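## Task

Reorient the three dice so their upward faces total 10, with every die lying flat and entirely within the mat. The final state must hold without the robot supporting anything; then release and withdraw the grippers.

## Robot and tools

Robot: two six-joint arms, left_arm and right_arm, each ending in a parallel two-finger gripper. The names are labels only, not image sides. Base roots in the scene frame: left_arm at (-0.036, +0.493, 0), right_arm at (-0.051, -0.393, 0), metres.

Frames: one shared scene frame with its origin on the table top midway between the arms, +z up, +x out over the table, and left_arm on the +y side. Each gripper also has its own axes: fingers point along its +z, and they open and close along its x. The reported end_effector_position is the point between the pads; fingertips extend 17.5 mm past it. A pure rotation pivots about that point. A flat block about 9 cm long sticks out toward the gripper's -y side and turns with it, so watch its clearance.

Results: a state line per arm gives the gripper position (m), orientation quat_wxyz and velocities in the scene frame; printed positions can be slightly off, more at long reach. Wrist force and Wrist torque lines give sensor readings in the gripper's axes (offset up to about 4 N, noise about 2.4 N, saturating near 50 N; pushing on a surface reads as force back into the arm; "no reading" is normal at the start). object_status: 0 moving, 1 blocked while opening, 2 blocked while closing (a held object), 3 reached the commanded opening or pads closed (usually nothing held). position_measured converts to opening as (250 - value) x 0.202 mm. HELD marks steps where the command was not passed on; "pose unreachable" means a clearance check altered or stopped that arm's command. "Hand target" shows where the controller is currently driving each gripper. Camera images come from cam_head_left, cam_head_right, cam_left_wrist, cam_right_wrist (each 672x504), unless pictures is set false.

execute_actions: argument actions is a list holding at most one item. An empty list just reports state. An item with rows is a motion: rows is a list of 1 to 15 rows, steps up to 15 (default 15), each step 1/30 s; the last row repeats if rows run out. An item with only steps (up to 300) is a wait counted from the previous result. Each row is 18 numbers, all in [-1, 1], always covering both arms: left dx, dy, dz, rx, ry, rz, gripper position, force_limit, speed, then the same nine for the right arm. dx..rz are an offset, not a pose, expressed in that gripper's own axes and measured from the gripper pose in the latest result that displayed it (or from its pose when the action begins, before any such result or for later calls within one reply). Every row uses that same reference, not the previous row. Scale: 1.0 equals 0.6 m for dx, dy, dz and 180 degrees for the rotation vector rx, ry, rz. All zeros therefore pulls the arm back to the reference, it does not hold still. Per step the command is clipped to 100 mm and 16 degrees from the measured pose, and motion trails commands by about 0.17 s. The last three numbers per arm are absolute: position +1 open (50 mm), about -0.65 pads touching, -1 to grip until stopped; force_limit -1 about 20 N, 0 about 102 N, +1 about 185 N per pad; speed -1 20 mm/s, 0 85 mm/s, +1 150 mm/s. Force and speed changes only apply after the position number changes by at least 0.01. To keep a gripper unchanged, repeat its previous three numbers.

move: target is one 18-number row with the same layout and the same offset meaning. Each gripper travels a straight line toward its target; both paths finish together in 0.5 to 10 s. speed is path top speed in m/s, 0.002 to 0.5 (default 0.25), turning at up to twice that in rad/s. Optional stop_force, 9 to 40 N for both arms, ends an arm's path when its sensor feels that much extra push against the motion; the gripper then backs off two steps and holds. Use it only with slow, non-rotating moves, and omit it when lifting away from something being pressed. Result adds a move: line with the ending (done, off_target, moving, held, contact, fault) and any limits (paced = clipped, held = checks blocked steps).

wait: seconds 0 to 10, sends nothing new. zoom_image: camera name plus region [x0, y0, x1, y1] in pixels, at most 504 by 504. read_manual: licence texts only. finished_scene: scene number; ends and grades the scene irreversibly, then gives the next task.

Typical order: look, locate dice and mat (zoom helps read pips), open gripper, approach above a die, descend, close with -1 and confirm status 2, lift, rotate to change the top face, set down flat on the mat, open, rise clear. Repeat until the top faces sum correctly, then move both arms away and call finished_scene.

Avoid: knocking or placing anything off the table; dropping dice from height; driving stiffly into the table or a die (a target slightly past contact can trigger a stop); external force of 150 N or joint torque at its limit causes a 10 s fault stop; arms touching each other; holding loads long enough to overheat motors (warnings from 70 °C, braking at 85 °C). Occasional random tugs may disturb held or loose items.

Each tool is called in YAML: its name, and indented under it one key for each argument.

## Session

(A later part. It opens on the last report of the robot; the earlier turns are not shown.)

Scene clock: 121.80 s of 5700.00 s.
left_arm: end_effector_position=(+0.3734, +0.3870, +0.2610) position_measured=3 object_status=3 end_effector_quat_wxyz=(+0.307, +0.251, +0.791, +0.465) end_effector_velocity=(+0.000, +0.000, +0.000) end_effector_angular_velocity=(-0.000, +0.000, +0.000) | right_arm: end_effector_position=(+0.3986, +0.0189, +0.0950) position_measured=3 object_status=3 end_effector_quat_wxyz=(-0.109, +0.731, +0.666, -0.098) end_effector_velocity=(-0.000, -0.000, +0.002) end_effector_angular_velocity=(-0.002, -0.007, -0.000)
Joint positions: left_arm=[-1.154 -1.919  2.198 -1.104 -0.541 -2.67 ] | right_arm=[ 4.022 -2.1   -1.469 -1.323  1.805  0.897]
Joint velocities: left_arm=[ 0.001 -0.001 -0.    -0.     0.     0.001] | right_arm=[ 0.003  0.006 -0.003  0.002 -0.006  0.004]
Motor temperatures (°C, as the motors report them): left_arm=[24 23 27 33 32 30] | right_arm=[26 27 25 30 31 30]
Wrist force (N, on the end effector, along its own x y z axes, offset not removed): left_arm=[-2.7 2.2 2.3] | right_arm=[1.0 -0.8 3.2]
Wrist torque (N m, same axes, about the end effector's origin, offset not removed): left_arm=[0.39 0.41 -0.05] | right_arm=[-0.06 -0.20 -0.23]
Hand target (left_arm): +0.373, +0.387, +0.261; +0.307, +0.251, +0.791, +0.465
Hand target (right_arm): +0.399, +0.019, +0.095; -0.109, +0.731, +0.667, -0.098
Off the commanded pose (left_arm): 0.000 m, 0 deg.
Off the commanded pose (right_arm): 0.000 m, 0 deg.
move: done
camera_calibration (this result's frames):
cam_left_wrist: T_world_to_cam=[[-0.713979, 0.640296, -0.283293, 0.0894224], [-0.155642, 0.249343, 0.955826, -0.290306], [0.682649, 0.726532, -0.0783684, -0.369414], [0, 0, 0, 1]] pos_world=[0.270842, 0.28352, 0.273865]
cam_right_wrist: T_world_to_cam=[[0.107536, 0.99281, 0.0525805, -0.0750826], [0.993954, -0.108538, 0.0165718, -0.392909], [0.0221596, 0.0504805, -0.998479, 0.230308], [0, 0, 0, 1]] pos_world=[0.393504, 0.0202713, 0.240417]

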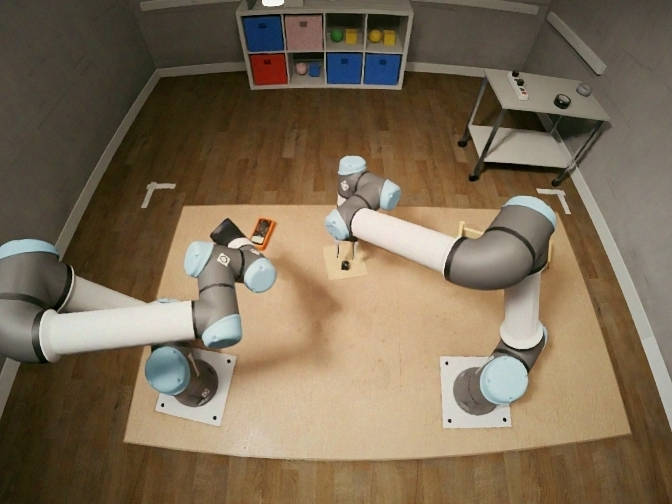

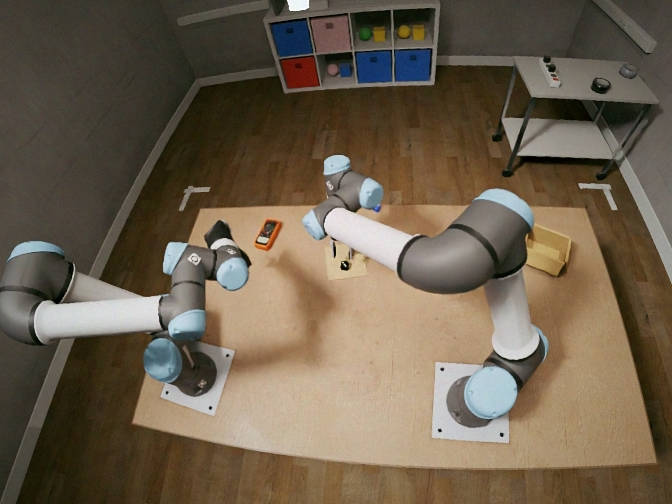

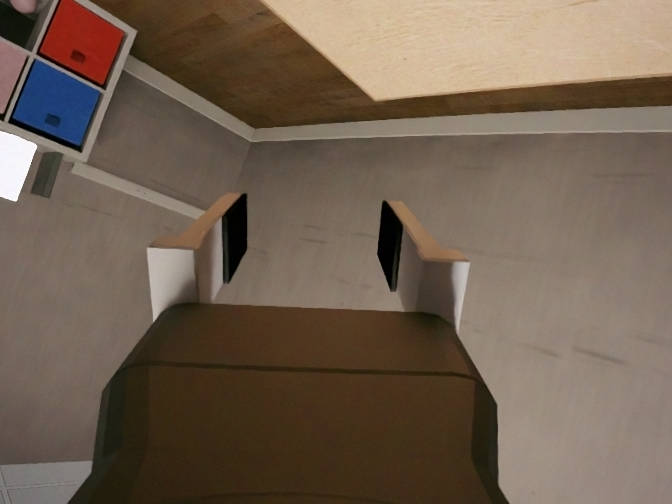

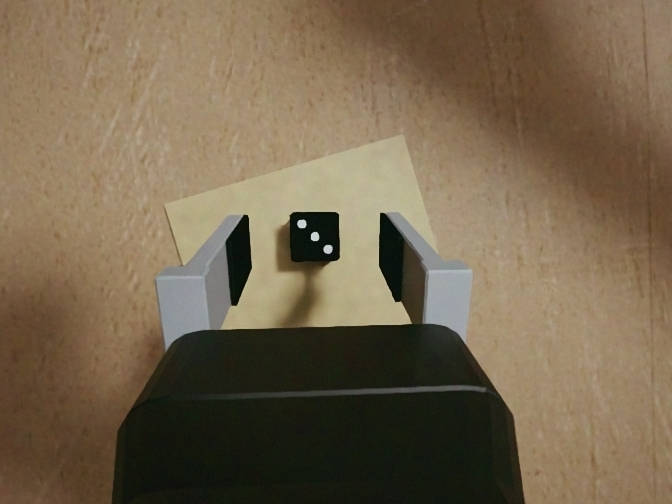

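move:
  target: [0,0,0,0,0,0,1,0,0,-0.122,0.41,-0.167,0,0.179,0.59,1,-0.5,0]

Scene clock: 138.00 s of 5700.00 s.
left_arm: end_effector_position=(+0.3734, +0.3870, +0.2610) position_measured=3 object_status=3 end_effector_quat_wxyz=(+0.307, +0.251, +0.791, +0.465) end_effector_velocity=(+0.000, -0.000, +0.000) end_effector_angular_velocity=(-0.001, -0.000, +0.000) | right_arm: end_effector_position=(+0.6548, -0.0787, +0.1193) position_measured=3 object_status=3 end_effector_quat_wxyz=(-0.144, +0.963, -0.224, +0.033) end_effector_velocity=(+0.002, -0.001, +0.000) end_effector_angular_velocity=(-0.000, +0.000, -0.014)
Joint positions: left_arm=[-1.154 -1.919  2.198 -1.104 -0.541 -2.67 ] | right_arm=[ 3.712 -2.151 -1.438 -0.876  1.736  2.565]
Joint velocities: left_arm=[-0. -0. -0. -0.  0. -0.] | right_arm=[-0.001 -0.001  0.002  0.001 -0.003  0.013]
Motor temperatures (°C, as the motors report them): left_arm=[24 23 27 33 32 30] | right_arm=[26 27 25 30 31 30]
Wrist force (N, on the end effector, along its own x y z axes, offset not removed): left_arm=[-2.3 2.4 1.4] | right_arm=[0.5 0.1 1.3]
Wrist torque (N m, same axes, about the end effector's origin, offset not removed): left_arm=[0.46 0.39 -0.04] | right_arm=[0.06 -0.11 -0.17]
Hand target (left_arm): +0.373, +0.387, +0.261; +0.307, +0.251, +0.791, +0.465
Hand target (right_arm): +0.655, -0.079, +0.119; -0.144, +0.963, -0.225, +0.033
Off the commanded pose (left_arm): 0.000 m, 0 deg.
Off the commanded pose (right_arm): 0.000 m, 0 deg.
After step 90, 8.80 s passed at rest.
move: done
camera_calibration (this result's frames):
cam_left_wrist: T_world_to_cam=[[-0.713979, 0.640296, -0.283293, 0.0894224], [-0.155642, 0.249343, 0.955826, -0.290306], [0.682649, 0.726532, -0.0783683, -0.369414], [0, 0, 0, 1]] pos_world=[0.270842, 0.28352, 0.273865]
cam_right_wrist: T_world_to_cam=[[0.889155, -0.454846, 0.0501931, -0.63252], [-0.456027, -0.889845, 0.014669, 0.229598], [0.0379919, -0.0359324, -0.998632, 0.236678], [0, 0, 0, 1]] pos_world=[0.65812, -0.0748881, 0.264734]

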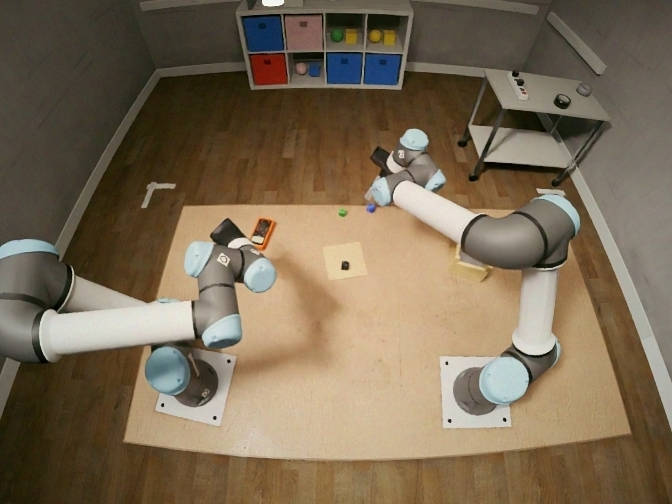

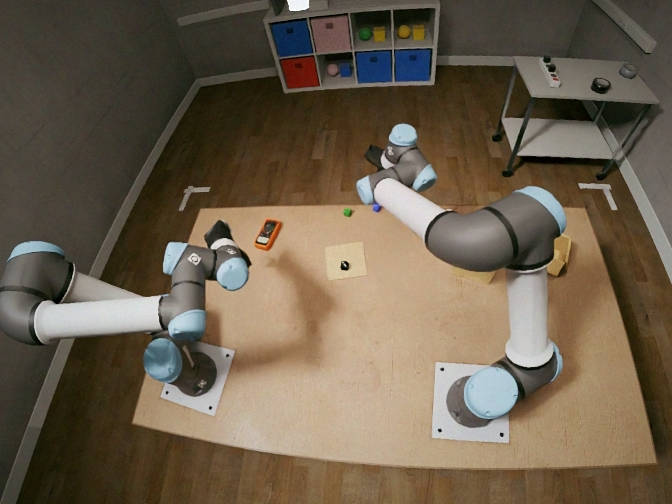

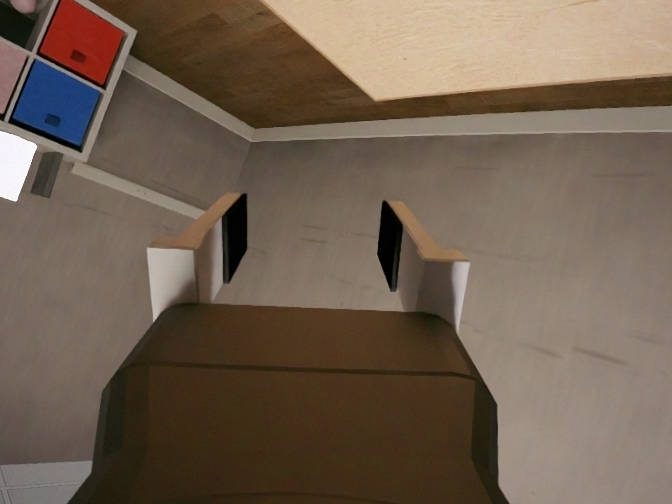

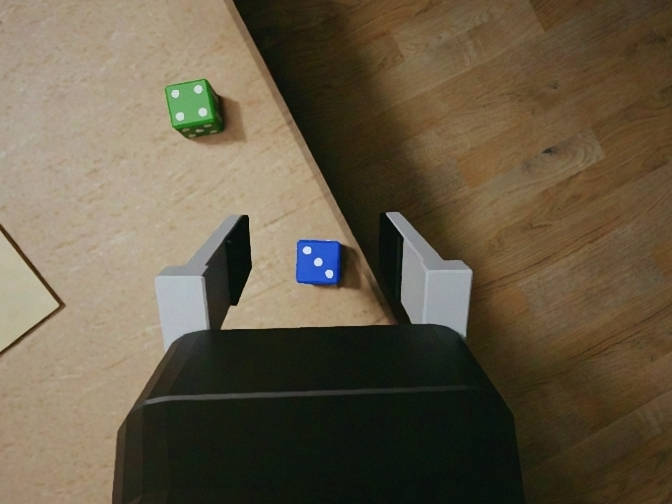

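move:
  target: [0,0,0,0,0,0,1,0,0,0.001,0.055,0.121,0,0.003,0.01,1,-0.5,0]
  speed: 0.1

Scene clock: 150.40 s of 5700.00 s.
left_arm: end_effector_position=(+0.3734, +0.3870, +0.2610) position_measured=3 object_status=3 end_effector_quat_wxyz=(+0.307, +0.251, +0.791, +0.465) end_effector_velocity=(+0.000, +0.000, -0.000) end_effector_angular_velocity=(+0.001, +0.001, +0.001) | right_arm: end_effector_position=(+0.6508, -0.0882, +0.0404) position_measured=3 object_status=3 end_effector_quat_wxyz=(-0.143, +0.959, -0.240, +0.036) end_effector_velocity=(-0.000, -0.001, -0.003) end_effector_angular_velocity=(-0.000, +0.001, -0.001)
Joint positions: left_arm=[-1.154 -1.919  2.198 -1.104 -0.541 -2.67 ] | right_arm=[ 3.707 -2.228 -1.54  -0.693  1.729  2.592]
Joint velocities: left_arm=[ 0.001  0.001  0.    -0.    -0.     0.   ] | right_arm=[-0.001 -0.003 -0.002  0.005 -0.     0.001]
Motor temperatures (°C, as the motors report them): left_arm=[24 23 27 33 32 30] | right_arm=[26 27 25 30 31 30]
Wrist force (N, on the end effector, along its own x y z axes, offset not removed): left_arm=[-2.1 2.3 1.3] | right_arm=[0.5 -1.2 -0.6]
Wrist torque (N m, same axes, about the end effector's origin, offset not removed): left_arm=[0.42 0.39 -0.09] | right_arm=[-0.36 -0.18 -0.10]
Hand target (left_arm): +0.373, +0.387, +0.261; +0.307, +0.251, +0.791, +0.465
Hand target (right_arm): +0.651, -0.088, +0.040; -0.143, +0.959, -0.240, +0.036
Off the commanded pose (left_arm): 0.000 m, 0 deg.
Off the commanded pose (right_arm): 0.000 m, 0 deg.
After step 90, 8.10 s passed at rest.
move: done
camera_calibration (this result's frames):
cam_left_wrist: T_world_to_cam=[[-0.713979, 0.640296, -0.283293, 0.0894226], [-0.155642, 0.249343, 0.955826, -0.290306], [0.682648, 0.726533, -0.0783685, -0.369414], [0, 0, 0, 1]] pos_world=[0.270842, 0.28352, 0.273865]
cam_right_wrist: T_world_to_cam=[[0.873818, -0.483675, 0.0500079, -0.621827], [-0.484874, -0.87446, 0.0147302, 0.240612], [0.0366053, -0.037119, -0.99864, 0.15853], [0, 0, 0, 1]] pos_world=[0.654226, -0.0844722, 0.185867]

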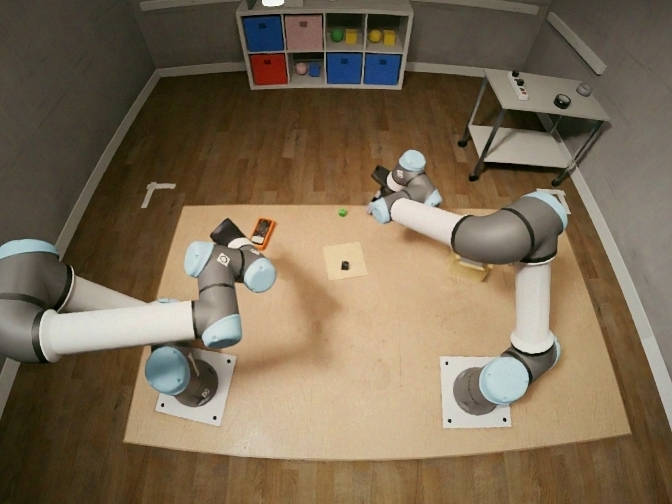

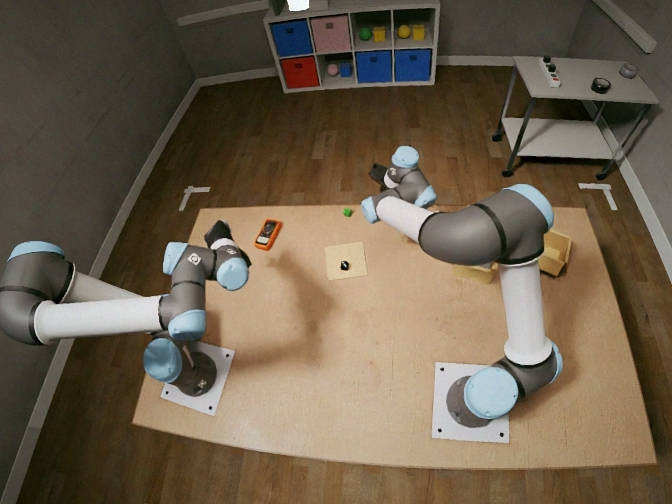

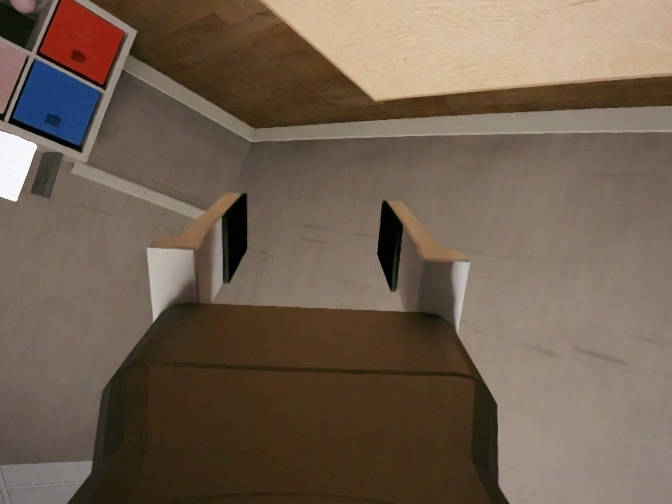

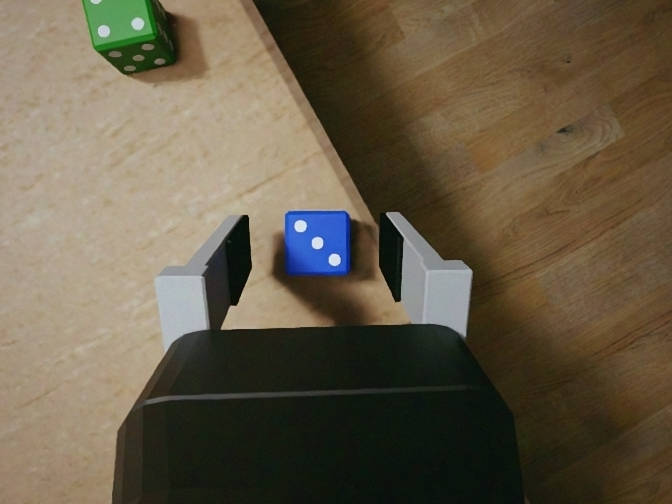

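move:
  target: [0,0,0,0,0,0,1,0,0,0,0.004,0.025,0,0,0,1,-0.5,0]
  speed: 0.012
  stop_force: 10

move:
  target: [0,0,0,0,0,0,1,0,0,0,0,0,0,0,0,-1,-0.5,-0.5]

move:
  target: [0,0,0,0,0,0,1,0,0,0,-0.029,-0.096,0,0,0,-1,-0.5,-0.5]
  speed: 0.1

Scene clock: 165.10 s of 5700.00 s.
left_arm: end_effector_position=(+0.3734, +0.3870, +0.2610) position_measured=3 object_status=3 end_effector_quat_wxyz=(+0.307, +0.251, +0.791, +0.465) end_effector_velocity=(+0.000, +0.000, -0.000) end_effector_angular_velocity=(+0.000, +0.000, +0.000) | right_arm: end_effector_position=(+0.6518, -0.0864, +0.0256) position_measured=3 object_status=3 end_effector_quat_wxyz=(-0.143, +0.959, -0.240, +0.036) end_effector_velocity=(-0.000, +0.001, -0.003) end_effector_angular_velocity=(-0.001, +0.001, +0.001)
Joint positions: left_arm=[-1.154 -1.919  2.198 -1.104 -0.541 -2.67 ] | right_arm=[ 3.709 -2.252 -1.543 -0.666  1.729  2.594]
Joint velocities: left_arm=[ 0.  0.  0. -0.  0.  0.] | right_arm=[ 0.001 -0.005 -0.001  0.004 -0.     0.   ]
Motor temperatures (°C, as the motors report them): left_arm=[24 23 27 33 32 30] | right_arm=[26 27 25 30 31 30]
Wrist force (N, on the end effector, along its own x y z axes, offset not removed): left_arm=[-1.1 3.7 2.4] | right_arm=[1.4 1.4 1.1]
Wrist torque (N m, same axes, about the end effector's origin, offset not removed): left_arm=[0.67 0.20 -0.11] | right_arm=[0.30 -0.20 -0.20]
Hand target (left_arm): +0.373, +0.387, +0.261; +0.307, +0.251, +0.791, +0.465
Hand target (right_arm): +0.652, -0.086, +0.025; -0.143, +0.959, -0.240, +0.036
Off the commanded pose (left_arm): 0.000 m, 0 deg.
Off the commanded pose (right_arm): 0.000 m, 0 deg.
After step 90, 10.23 s passed at rest.
move: done
camera_calibration (this result's frames):
cam_left_wrist: T_world_to_cam=[[-0.713979, 0.640296, -0.283292, 0.0894223], [-0.155642, 0.249343, 0.955826, -0.290306], [0.682649, 0.726532, -0.0783683, -0.369414], [0, 0, 0, 1]] pos_world=[0.270842, 0.28352, 0.273865]
cam_right_wrist: T_world_to_cam=[[0.873818, -0.483674, 0.0500046, -0.621049], [-0.484873, -0.87446, 0.0147407, 0.242882], [0.0365973, -0.0371266, -0.99864, 0.143809], [0, 0, 0, 1]] pos_world=[0.655187, -0.0826558, 0.171089]

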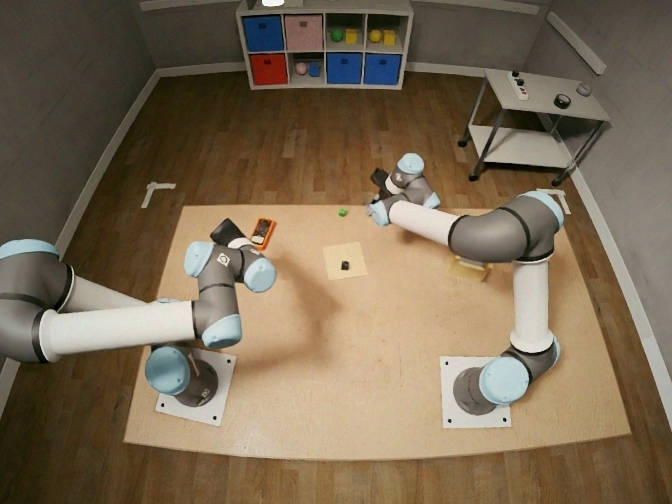

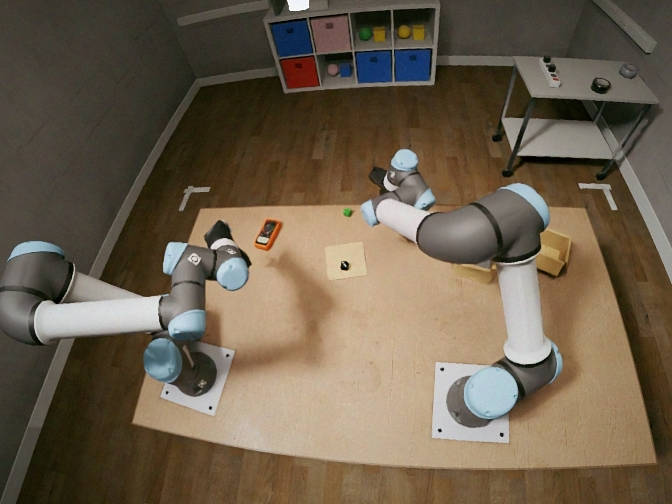

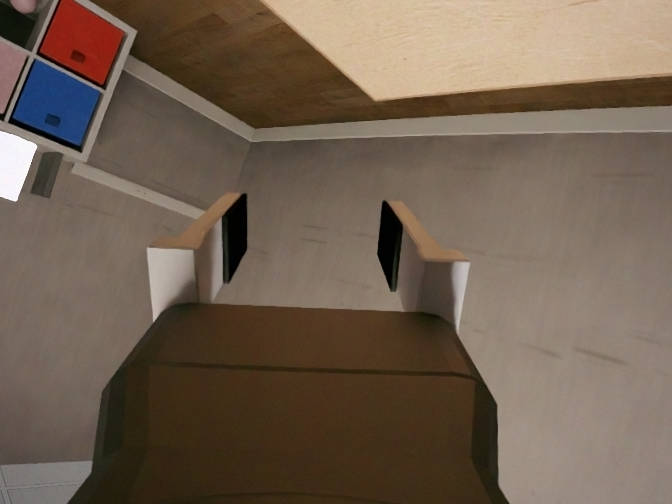

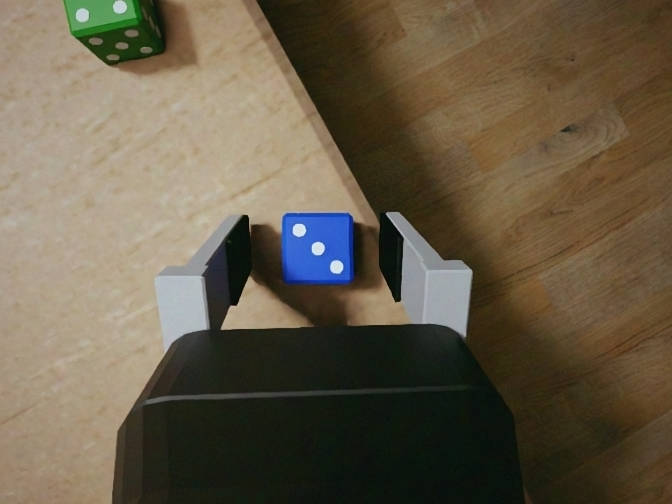

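Scene clock: 165.83 s of 5700.00 s.
left_arm: end_effector_position=(+0.3734, +0.3870, +0.2610) position_measured=3 object_status=3 end_effector_quat_wxyz=(+0.307, +0.251, +0.791, +0.465) end_effector_velocity=(+0.000, +0.000, -0.000) end_effector_angular_velocity=(-0.000, -0.001, +0.001) | right_arm: end_effector_position=(+0.6517, -0.0864, +0.0256) position_measured=132 object_status=2 end_effector_quat_wxyz=(-0.143, +0.959, -0.240, +0.036) end_effector_velocity=(+0.000, -0.000, -0.000) end_effector_angular_velocity=(+0.000, +0.001, -0.000)
Joint positions: left_arm=[-1.154 -1.919  2.198 -1.104 -0.541 -2.67 ] | right_arm=[ 3.709 -2.252 -1.543 -0.666  1.729  2.594]
Joint velocities: left_arm=[ 0.     0.     0.     0.     0.    -0.001] | right_arm=[-0.    -0.001  0.     0.     0.     0.   ]
Motor temperatures (°C, as the motors report them): left_arm=[24 23 27 33 32 30] | right_arm=[26 27 25 30 31 30]
Wrist force (N, on the end effector, along its own x y z axes, offset not removed): left_arm=[-2.4 4.0 1.2] | right_arm=[1.3 -1.3 -1.7]
Wrist torque (N m, same axes, about the end effector's origin, offset not removed): left_arm=[0.85 0.49 -0.06] | right_arm=[-0.24 -0.22 -0.19]
Hand target (left_arm): +0.373, +0.387, +0.261; +0.307, +0.251, +0.791, +0.465
Hand target (right_arm): +0.652, -0.086, +0.026; -0.143, +0.959, -0.240, +0.036
Off the commanded pose (left_arm): 0.000 m, 0 deg.
Off the commanded pose (right_arm): 0.000 m, 0 deg.
move: done
camera_calibration (this result's frames):
cam_left_wrist: T_world_to_cam=[[-0.713979, 0.640296, -0.283293, 0.0894224], [-0.155642, 0.249343, 0.955826, -0.290306], [0.682649, 0.726532, -0.0783685, -0.369414], [0, 0, 0, 1]] pos_world=[0.270842, 0.28352, 0.273865]
cam_right_wrist: T_world_to_cam=[[0.87382, -0.483673, 0.0499839, -0.621037], [-0.484873, -0.87446, 0.0147741, 0.242876], [0.0365631, -0.0371457, -0.998641, 0.143805], [0, 0, 0, 1]] pos_world=[0.655181, -0.0826519, 0.171063]

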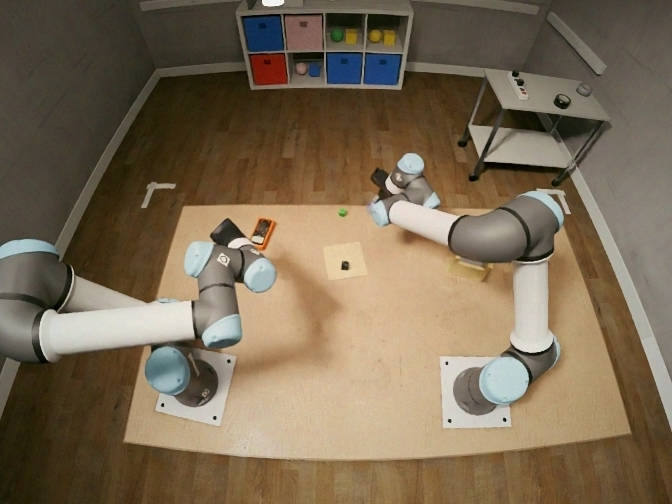

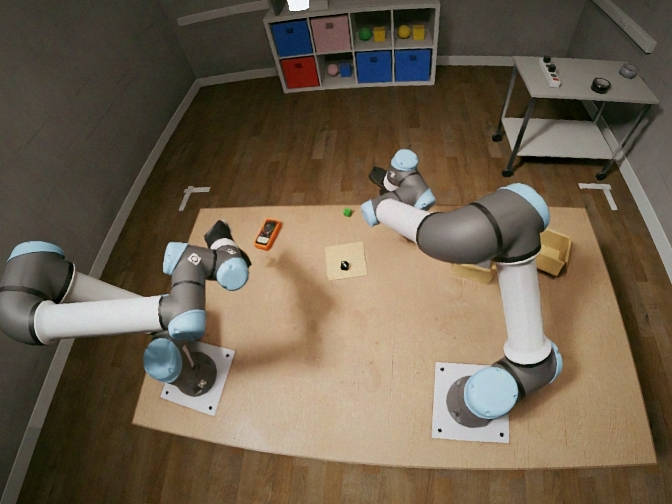

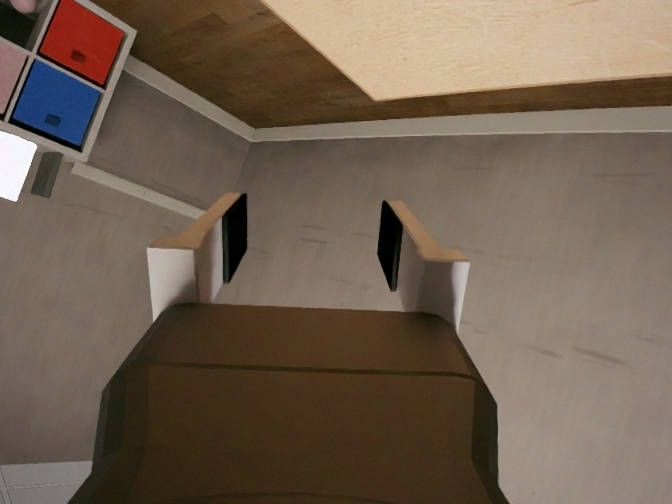

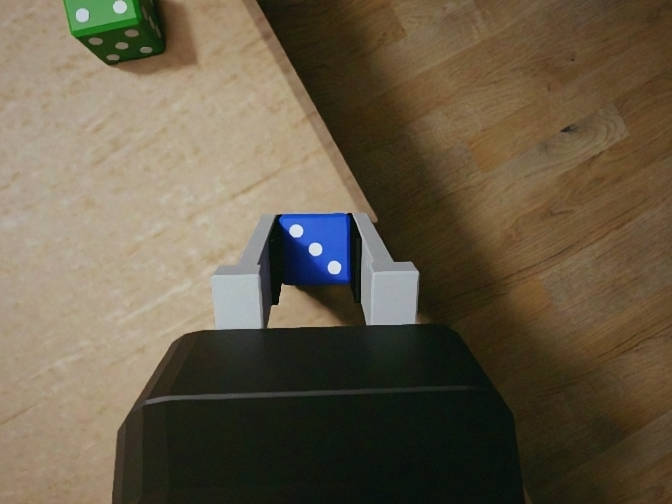

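Scene clock: 166.93 s of 5700.00 s.
left_arm: end_effector_position=(+0.3734, +0.3870, +0.2610) position_measured=3 object_status=3 end_effector_quat_wxyz=(+0.307, +0.251, +0.791, +0.465) end_effector_velocity=(+0.000, -0.000, -0.000) end_effector_angular_velocity=(-0.001, -0.001, +0.001) | right_arm: end_effector_position=(+0.6517, -0.0866, +0.0856) position_measured=132 object_status=2 end_effector_quat_wxyz=(-0.143, +0.959, -0.240, +0.036) end_effector_velocity=(+0.000, -0.001, +0.002) end_effector_angular_velocity=(-0.000, +0.000, -0.000)
Joint positions: left_arm=[-1.154 -1.919  2.198 -1.104 -0.541 -2.67 ] | right_arm=[ 3.708 -2.173 -1.5   -0.788  1.729  2.594]
Joint velocities: left_arm=[ 0.     0.     0.    -0.001 -0.    -0.001] | right_arm=[-0.001  0.002  0.002 -0.005  0.    -0.   ]
Motor temperatures (°C, as the motors report them): left_arm=[24 23 27 33 32 30] | right_arm=[26 27 25 30 31 30]
Wrist force (N, on the end effector, along its own x y z axes, offset not removed): left_arm=[-2.1 2.2 1.0] | right_arm=[1.0 1.6 1.2]
Wrist torque (N m, same axes, about the end effector's origin, offset not removed): left_arm=[0.45 0.47 -0.11] | right_arm=[0.33 -0.27 -0.22]
Hand target (left_arm): +0.373, +0.387, +0.261; +0.307, +0.251, +0.791, +0.465
Hand target (right_arm): +0.652, -0.087, +0.086; -0.143, +0.959, -0.240, +0.036
Off the commanded pose (left_arm): 0.000 m, 0 deg.
Off the commanded pose (right_arm): 0.000 m, 0 deg.
move: done
camera_calibration (this result's frames):
cam_left_wrist: T_world_to_cam=[[-0.713979, 0.640296, -0.283292, 0.0894223], [-0.155642, 0.249342, 0.955826, -0.290306], [0.682648, 0.726533, -0.0783683, -0.369414], [0, 0, 0, 1]] pos_world=[0.270842, 0.28352, 0.273865]
cam_right_wrist: T_world_to_cam=[[0.873807, -0.483691, 0.0500405, -0.624081], [-0.484893, -0.874449, 0.014776, 0.241781], [0.0366109, -0.0371756, -0.998638, 0.203638], [0, 0, 0, 1]] pos_world=[0.655109, -0.0828671, 0.231018]

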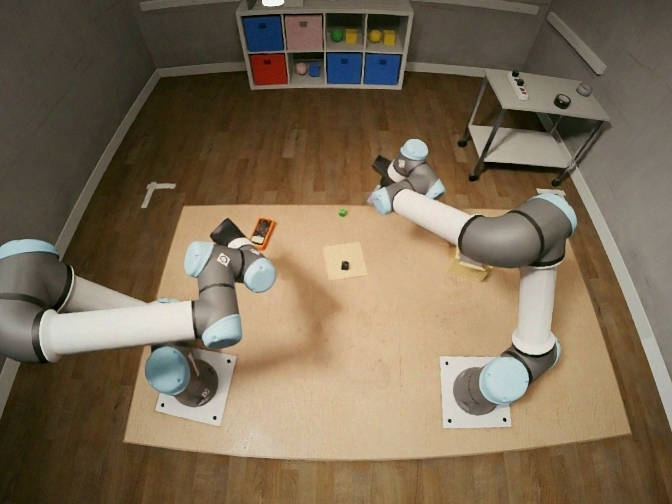

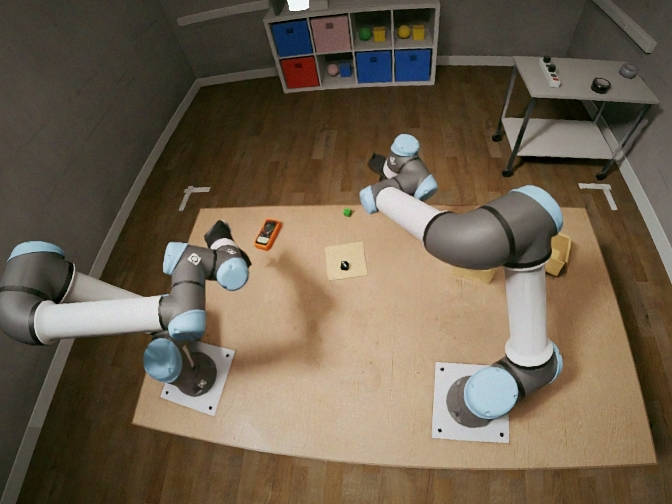

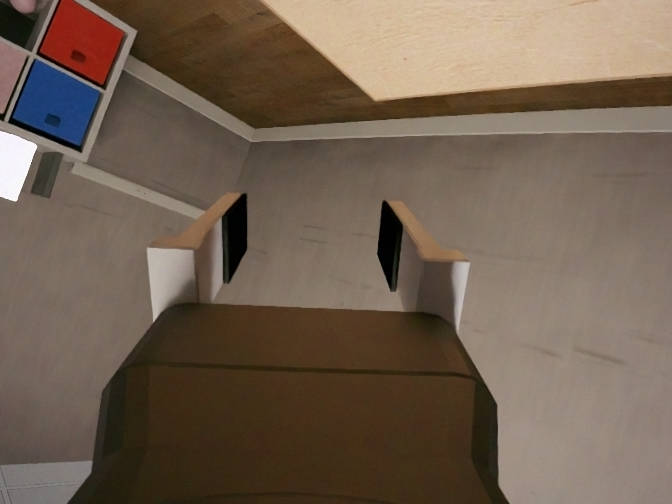

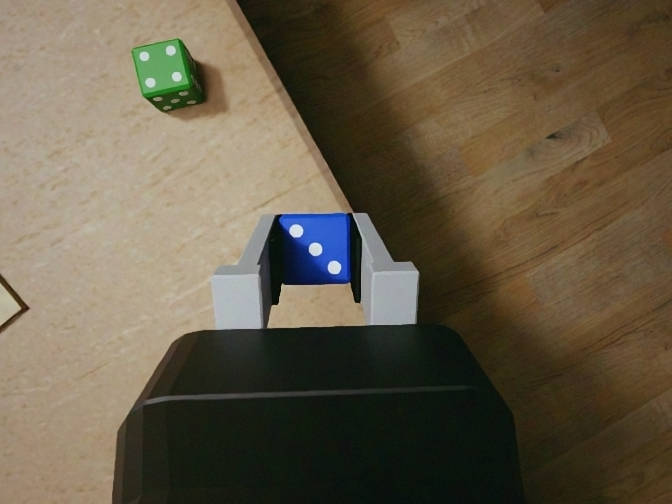

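execute_actions:
  actions: []

Scene clock: 193.17 s of 5700.00 s.
left_arm: end_effector_position=(+0.3734, +0.3870, +0.2610) position_measured=3 object_status=3 end_effector_quat_wxyz=(+0.307, +0.251, +0.791, +0.465) end_effector_velocity=(-0.000, -0.000, +0.000) end_effector_angular_velocity=(-0.001, -0.000, -0.000) | right_arm: end_effector_position=(+0.6517, -0.0866, +0.0858) position_measured=132 object_status=2 end_effector_quat_wxyz=(-0.143, +0.959, -0.240, +0.036) end_effector_velocity=(-0.000, +0.001, +0.000) end_effector_angular_velocity=(+0.000, -0.001, +0.001)
Joint positions: left_arm=[-1.154 -1.919  2.198 -1.104 -0.541 -2.67 ] | right_arm=[ 3.708 -2.172 -1.5   -0.789  1.729  2.594]
Joint velocities: left_arm=[-0.    -0.    -0.     0.     0.    -0.001] | right_arm=[ 0.001 -0.     0.     0.001  0.     0.   ]
Motor temperatures (°C, as the motors report them): left_arm=[24 23 27 33 32 30] | right_arm=[26 27 25 30 31 30]
Wrist force (N, on the end effector, along its own x y z axes, offset not removed): left_arm=[-1.7 0.7 1.5] | right_arm=[4.0 1.4 -0.4]
Wrist torque (N m, same axes, about the end effector's origin, offset not removed): left_arm=[0.18 0.34 -0.13] | right_arm=[0.24 -0.78 -0.18]
Hand target (left_arm): +0.373, +0.387, +0.261; +0.307, +0.251, +0.791, +0.465
Hand target (right_arm): +0.652, -0.087, +0.086; -0.143, +0.959, -0.240, +0.036
Off the commanded pose (left_arm): 0.000 m, 0 deg.
Off the commanded pose (right_arm): 0.000 m, 0 deg.
Steps of this call (steps 1 to 90: nothing new was sent; then 23.23 s passed at rest). Readings (end_effector_position | what the end effector reports):
1: left_arm (+0.3734, +0.3870, +0.2610) | right_arm (+0.6517, -0.0866, +0.0856) | left_arm position_measured=3 object_status=3 | right_arm position_measured=132 object_status=2
2: left_arm (+0.3734, +0.3870, +0.2610) | right_arm (+0.6517, -0.0866, +0.0857) | left_arm position_measured=3 object_status=3 | right_arm position_measured=132 object_status=2
4: left_arm (+0.3734, +0.3870, +0.2610) | right_arm (+0.6517, -0.0866, +0.0857) | left_arm position_measured=3 object_status=3 | right_arm position_measured=132 object_status=2
8: left_arm (+0.3734, +0.3870, +0.2610) | right_arm (+0.6517, -0.0866, +0.0858) | left_arm position_measured=3 object_status=3 | right_arm position_measured=132 object_status=2
90: the state above
camera_calibration (this result's frames):
cam_left_wrist: T_world_to_cam=[[-0.713979, 0.640296, -0.283292, 0.0894225], [-0.155642, 0.249343, 0.955826, -0.290306], [0.682648, 0.726532, -0.0783685, -0.369414], [0, 0, 0, 1]] pos_world=[0.270842, 0.28352, 0.273865]
cam_right_wrist: T_world_to_cam=[[0.87382, -0.483674, 0.0499856, -0.624083], [-0.484873, -0.87446, 0.0147705, 0.24177], [0.0365663, -0.0371434, -0.998641, 0.203904], [0, 0, 0, 1]] pos_world=[0.655108, -0.0828608, 0.231251]

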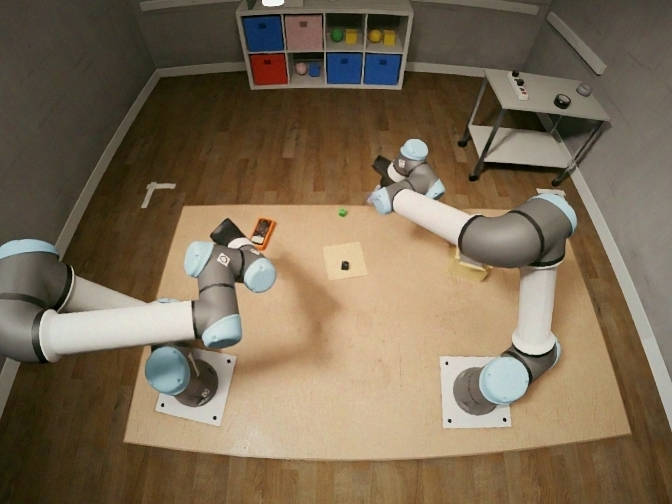

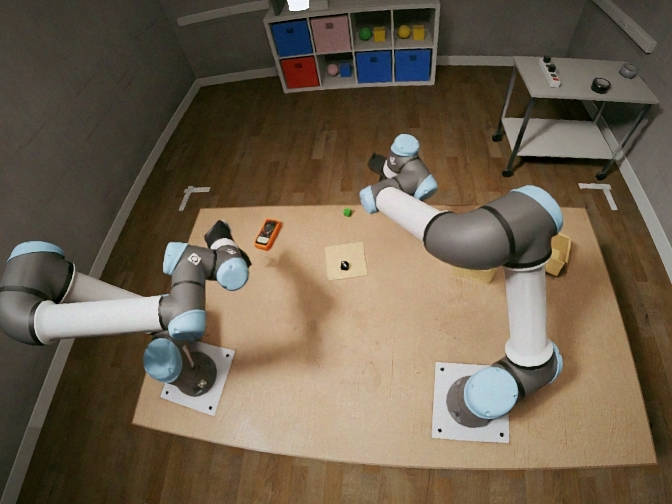

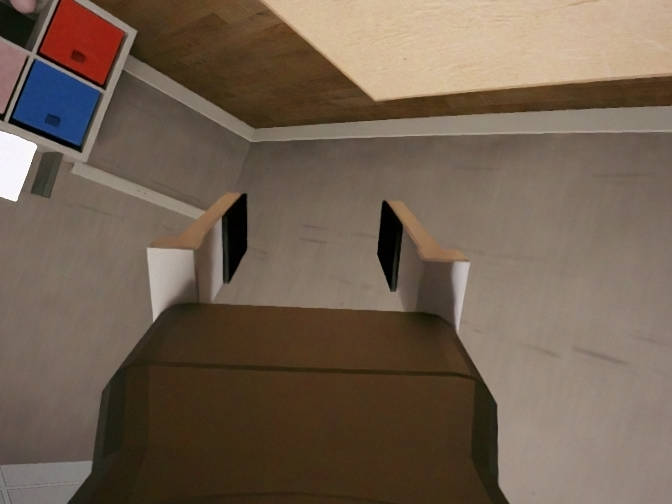

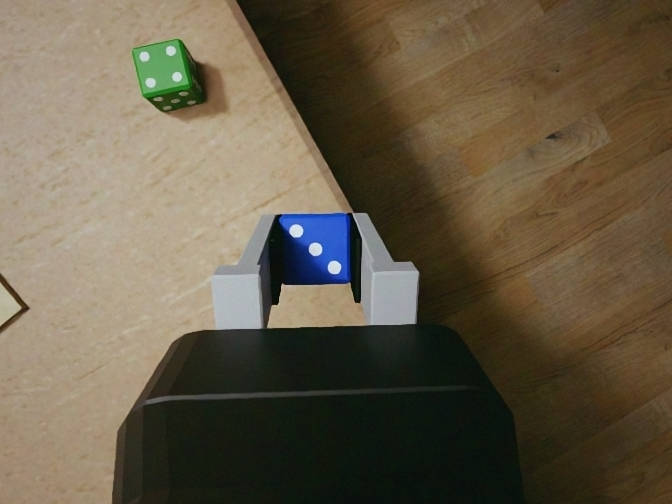

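move:
  target: [0,0,0,0,0,0,1,0,0,-0.400,-0.0293,0.054,0,0,0,-1,-0.5,-0.5]
  speed: 0.15

Scene clock: 201.77 s of 5700.00 s.
left_arm: end_effector_position=(+0.3734, +0.3870, +0.2610) position_measured=3 object_status=3 end_effector_quat_wxyz=(+0.307, +0.251, +0.791, +0.465) end_effector_velocity=(-0.000, +0.000, +0.000) end_effector_angular_velocity=(+0.001, +0.000, -0.001) | right_arm: end_effector_position=(+0.4527, +0.0497, +0.0601) position_measured=132 object_status=2 end_effector_quat_wxyz=(-0.143, +0.960, -0.240, +0.036) end_effector_velocity=(-0.003, +0.002, +0.000) end_effector_angular_velocity=(+0.001, -0.001, +0.002)
Joint positions: left_arm=[-1.154 -1.919  2.198 -1.104 -0.541 -2.67 ] | right_arm=[ 4.088 -1.994 -1.89  -0.538  1.626  2.961]
Joint velocities: left_arm=[-0.    -0.     0.     0.     0.     0.001] | right_arm=[ 0.006  0.001 -0.002  0.002 -0.001  0.004]
Motor temperatures (°C, as the motors report them): left_arm=[24 23 27 33 32 30] | right_arm=[26 27 25 30 31 30]
Wrist force (N, on the end effector, along its own x y z axes, offset not removed): left_arm=[-0.8 2.8 2.1] | right_arm=[1.2 1.2 -1.1]
Wrist torque (N m, same axes, about the end effector's origin, offset not removed): left_arm=[0.62 0.23 -0.09] | right_arm=[0.24 -0.37 -0.19]
Hand target (left_arm): +0.373, +0.387, +0.261; +0.307, +0.251, +0.791, +0.465
Hand target (right_arm): +0.452, +0.050, +0.060; -0.143, +0.960, -0.240, +0.036
Off the commanded pose (left_arm): 0.000 m, 0 deg.
Off the commanded pose (right_arm): 0.000 m, 0 deg.
After step 90, 3.43 s passed at rest.
move: done
camera_calibration (this result's frames):
cam_left_wrist: T_world_to_cam=[[-0.713979, 0.640296, -0.283293, 0.0894225], [-0.155642, 0.249343, 0.955826, -0.290306], [0.682648, 0.726533, -0.0783685, -0.369414], [0, 0, 0, 1]] pos_world=[0.270842, 0.28352, 0.273865]
cam_right_wrist: T_world_to_cam=[[0.873826, -0.483623, 0.0503714, -0.383033], [-0.484842, -0.874474, 0.0149354, 0.264817], [0.0368254, -0.0374731, -0.998619, 0.190505], [0, 0, 0, 1]] pos_world=[0.456084, 0.053471, 0.205581]

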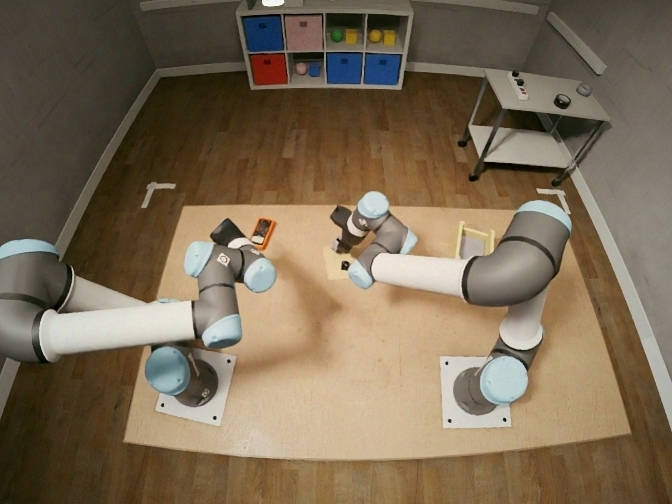

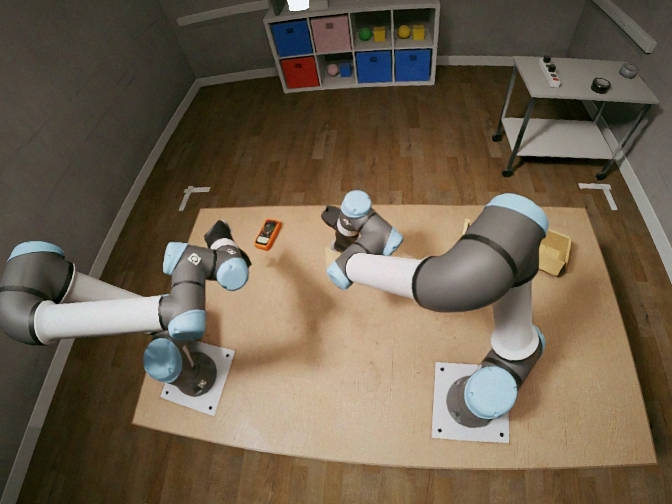

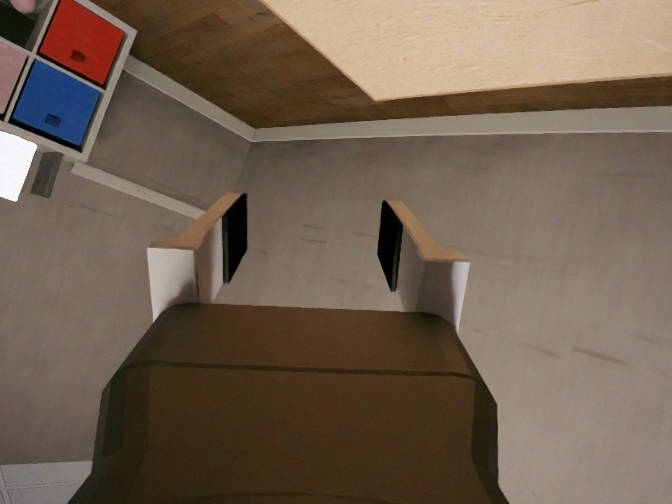

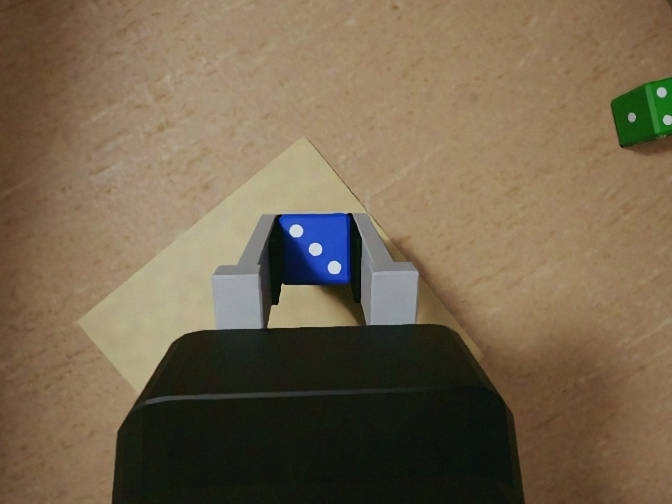

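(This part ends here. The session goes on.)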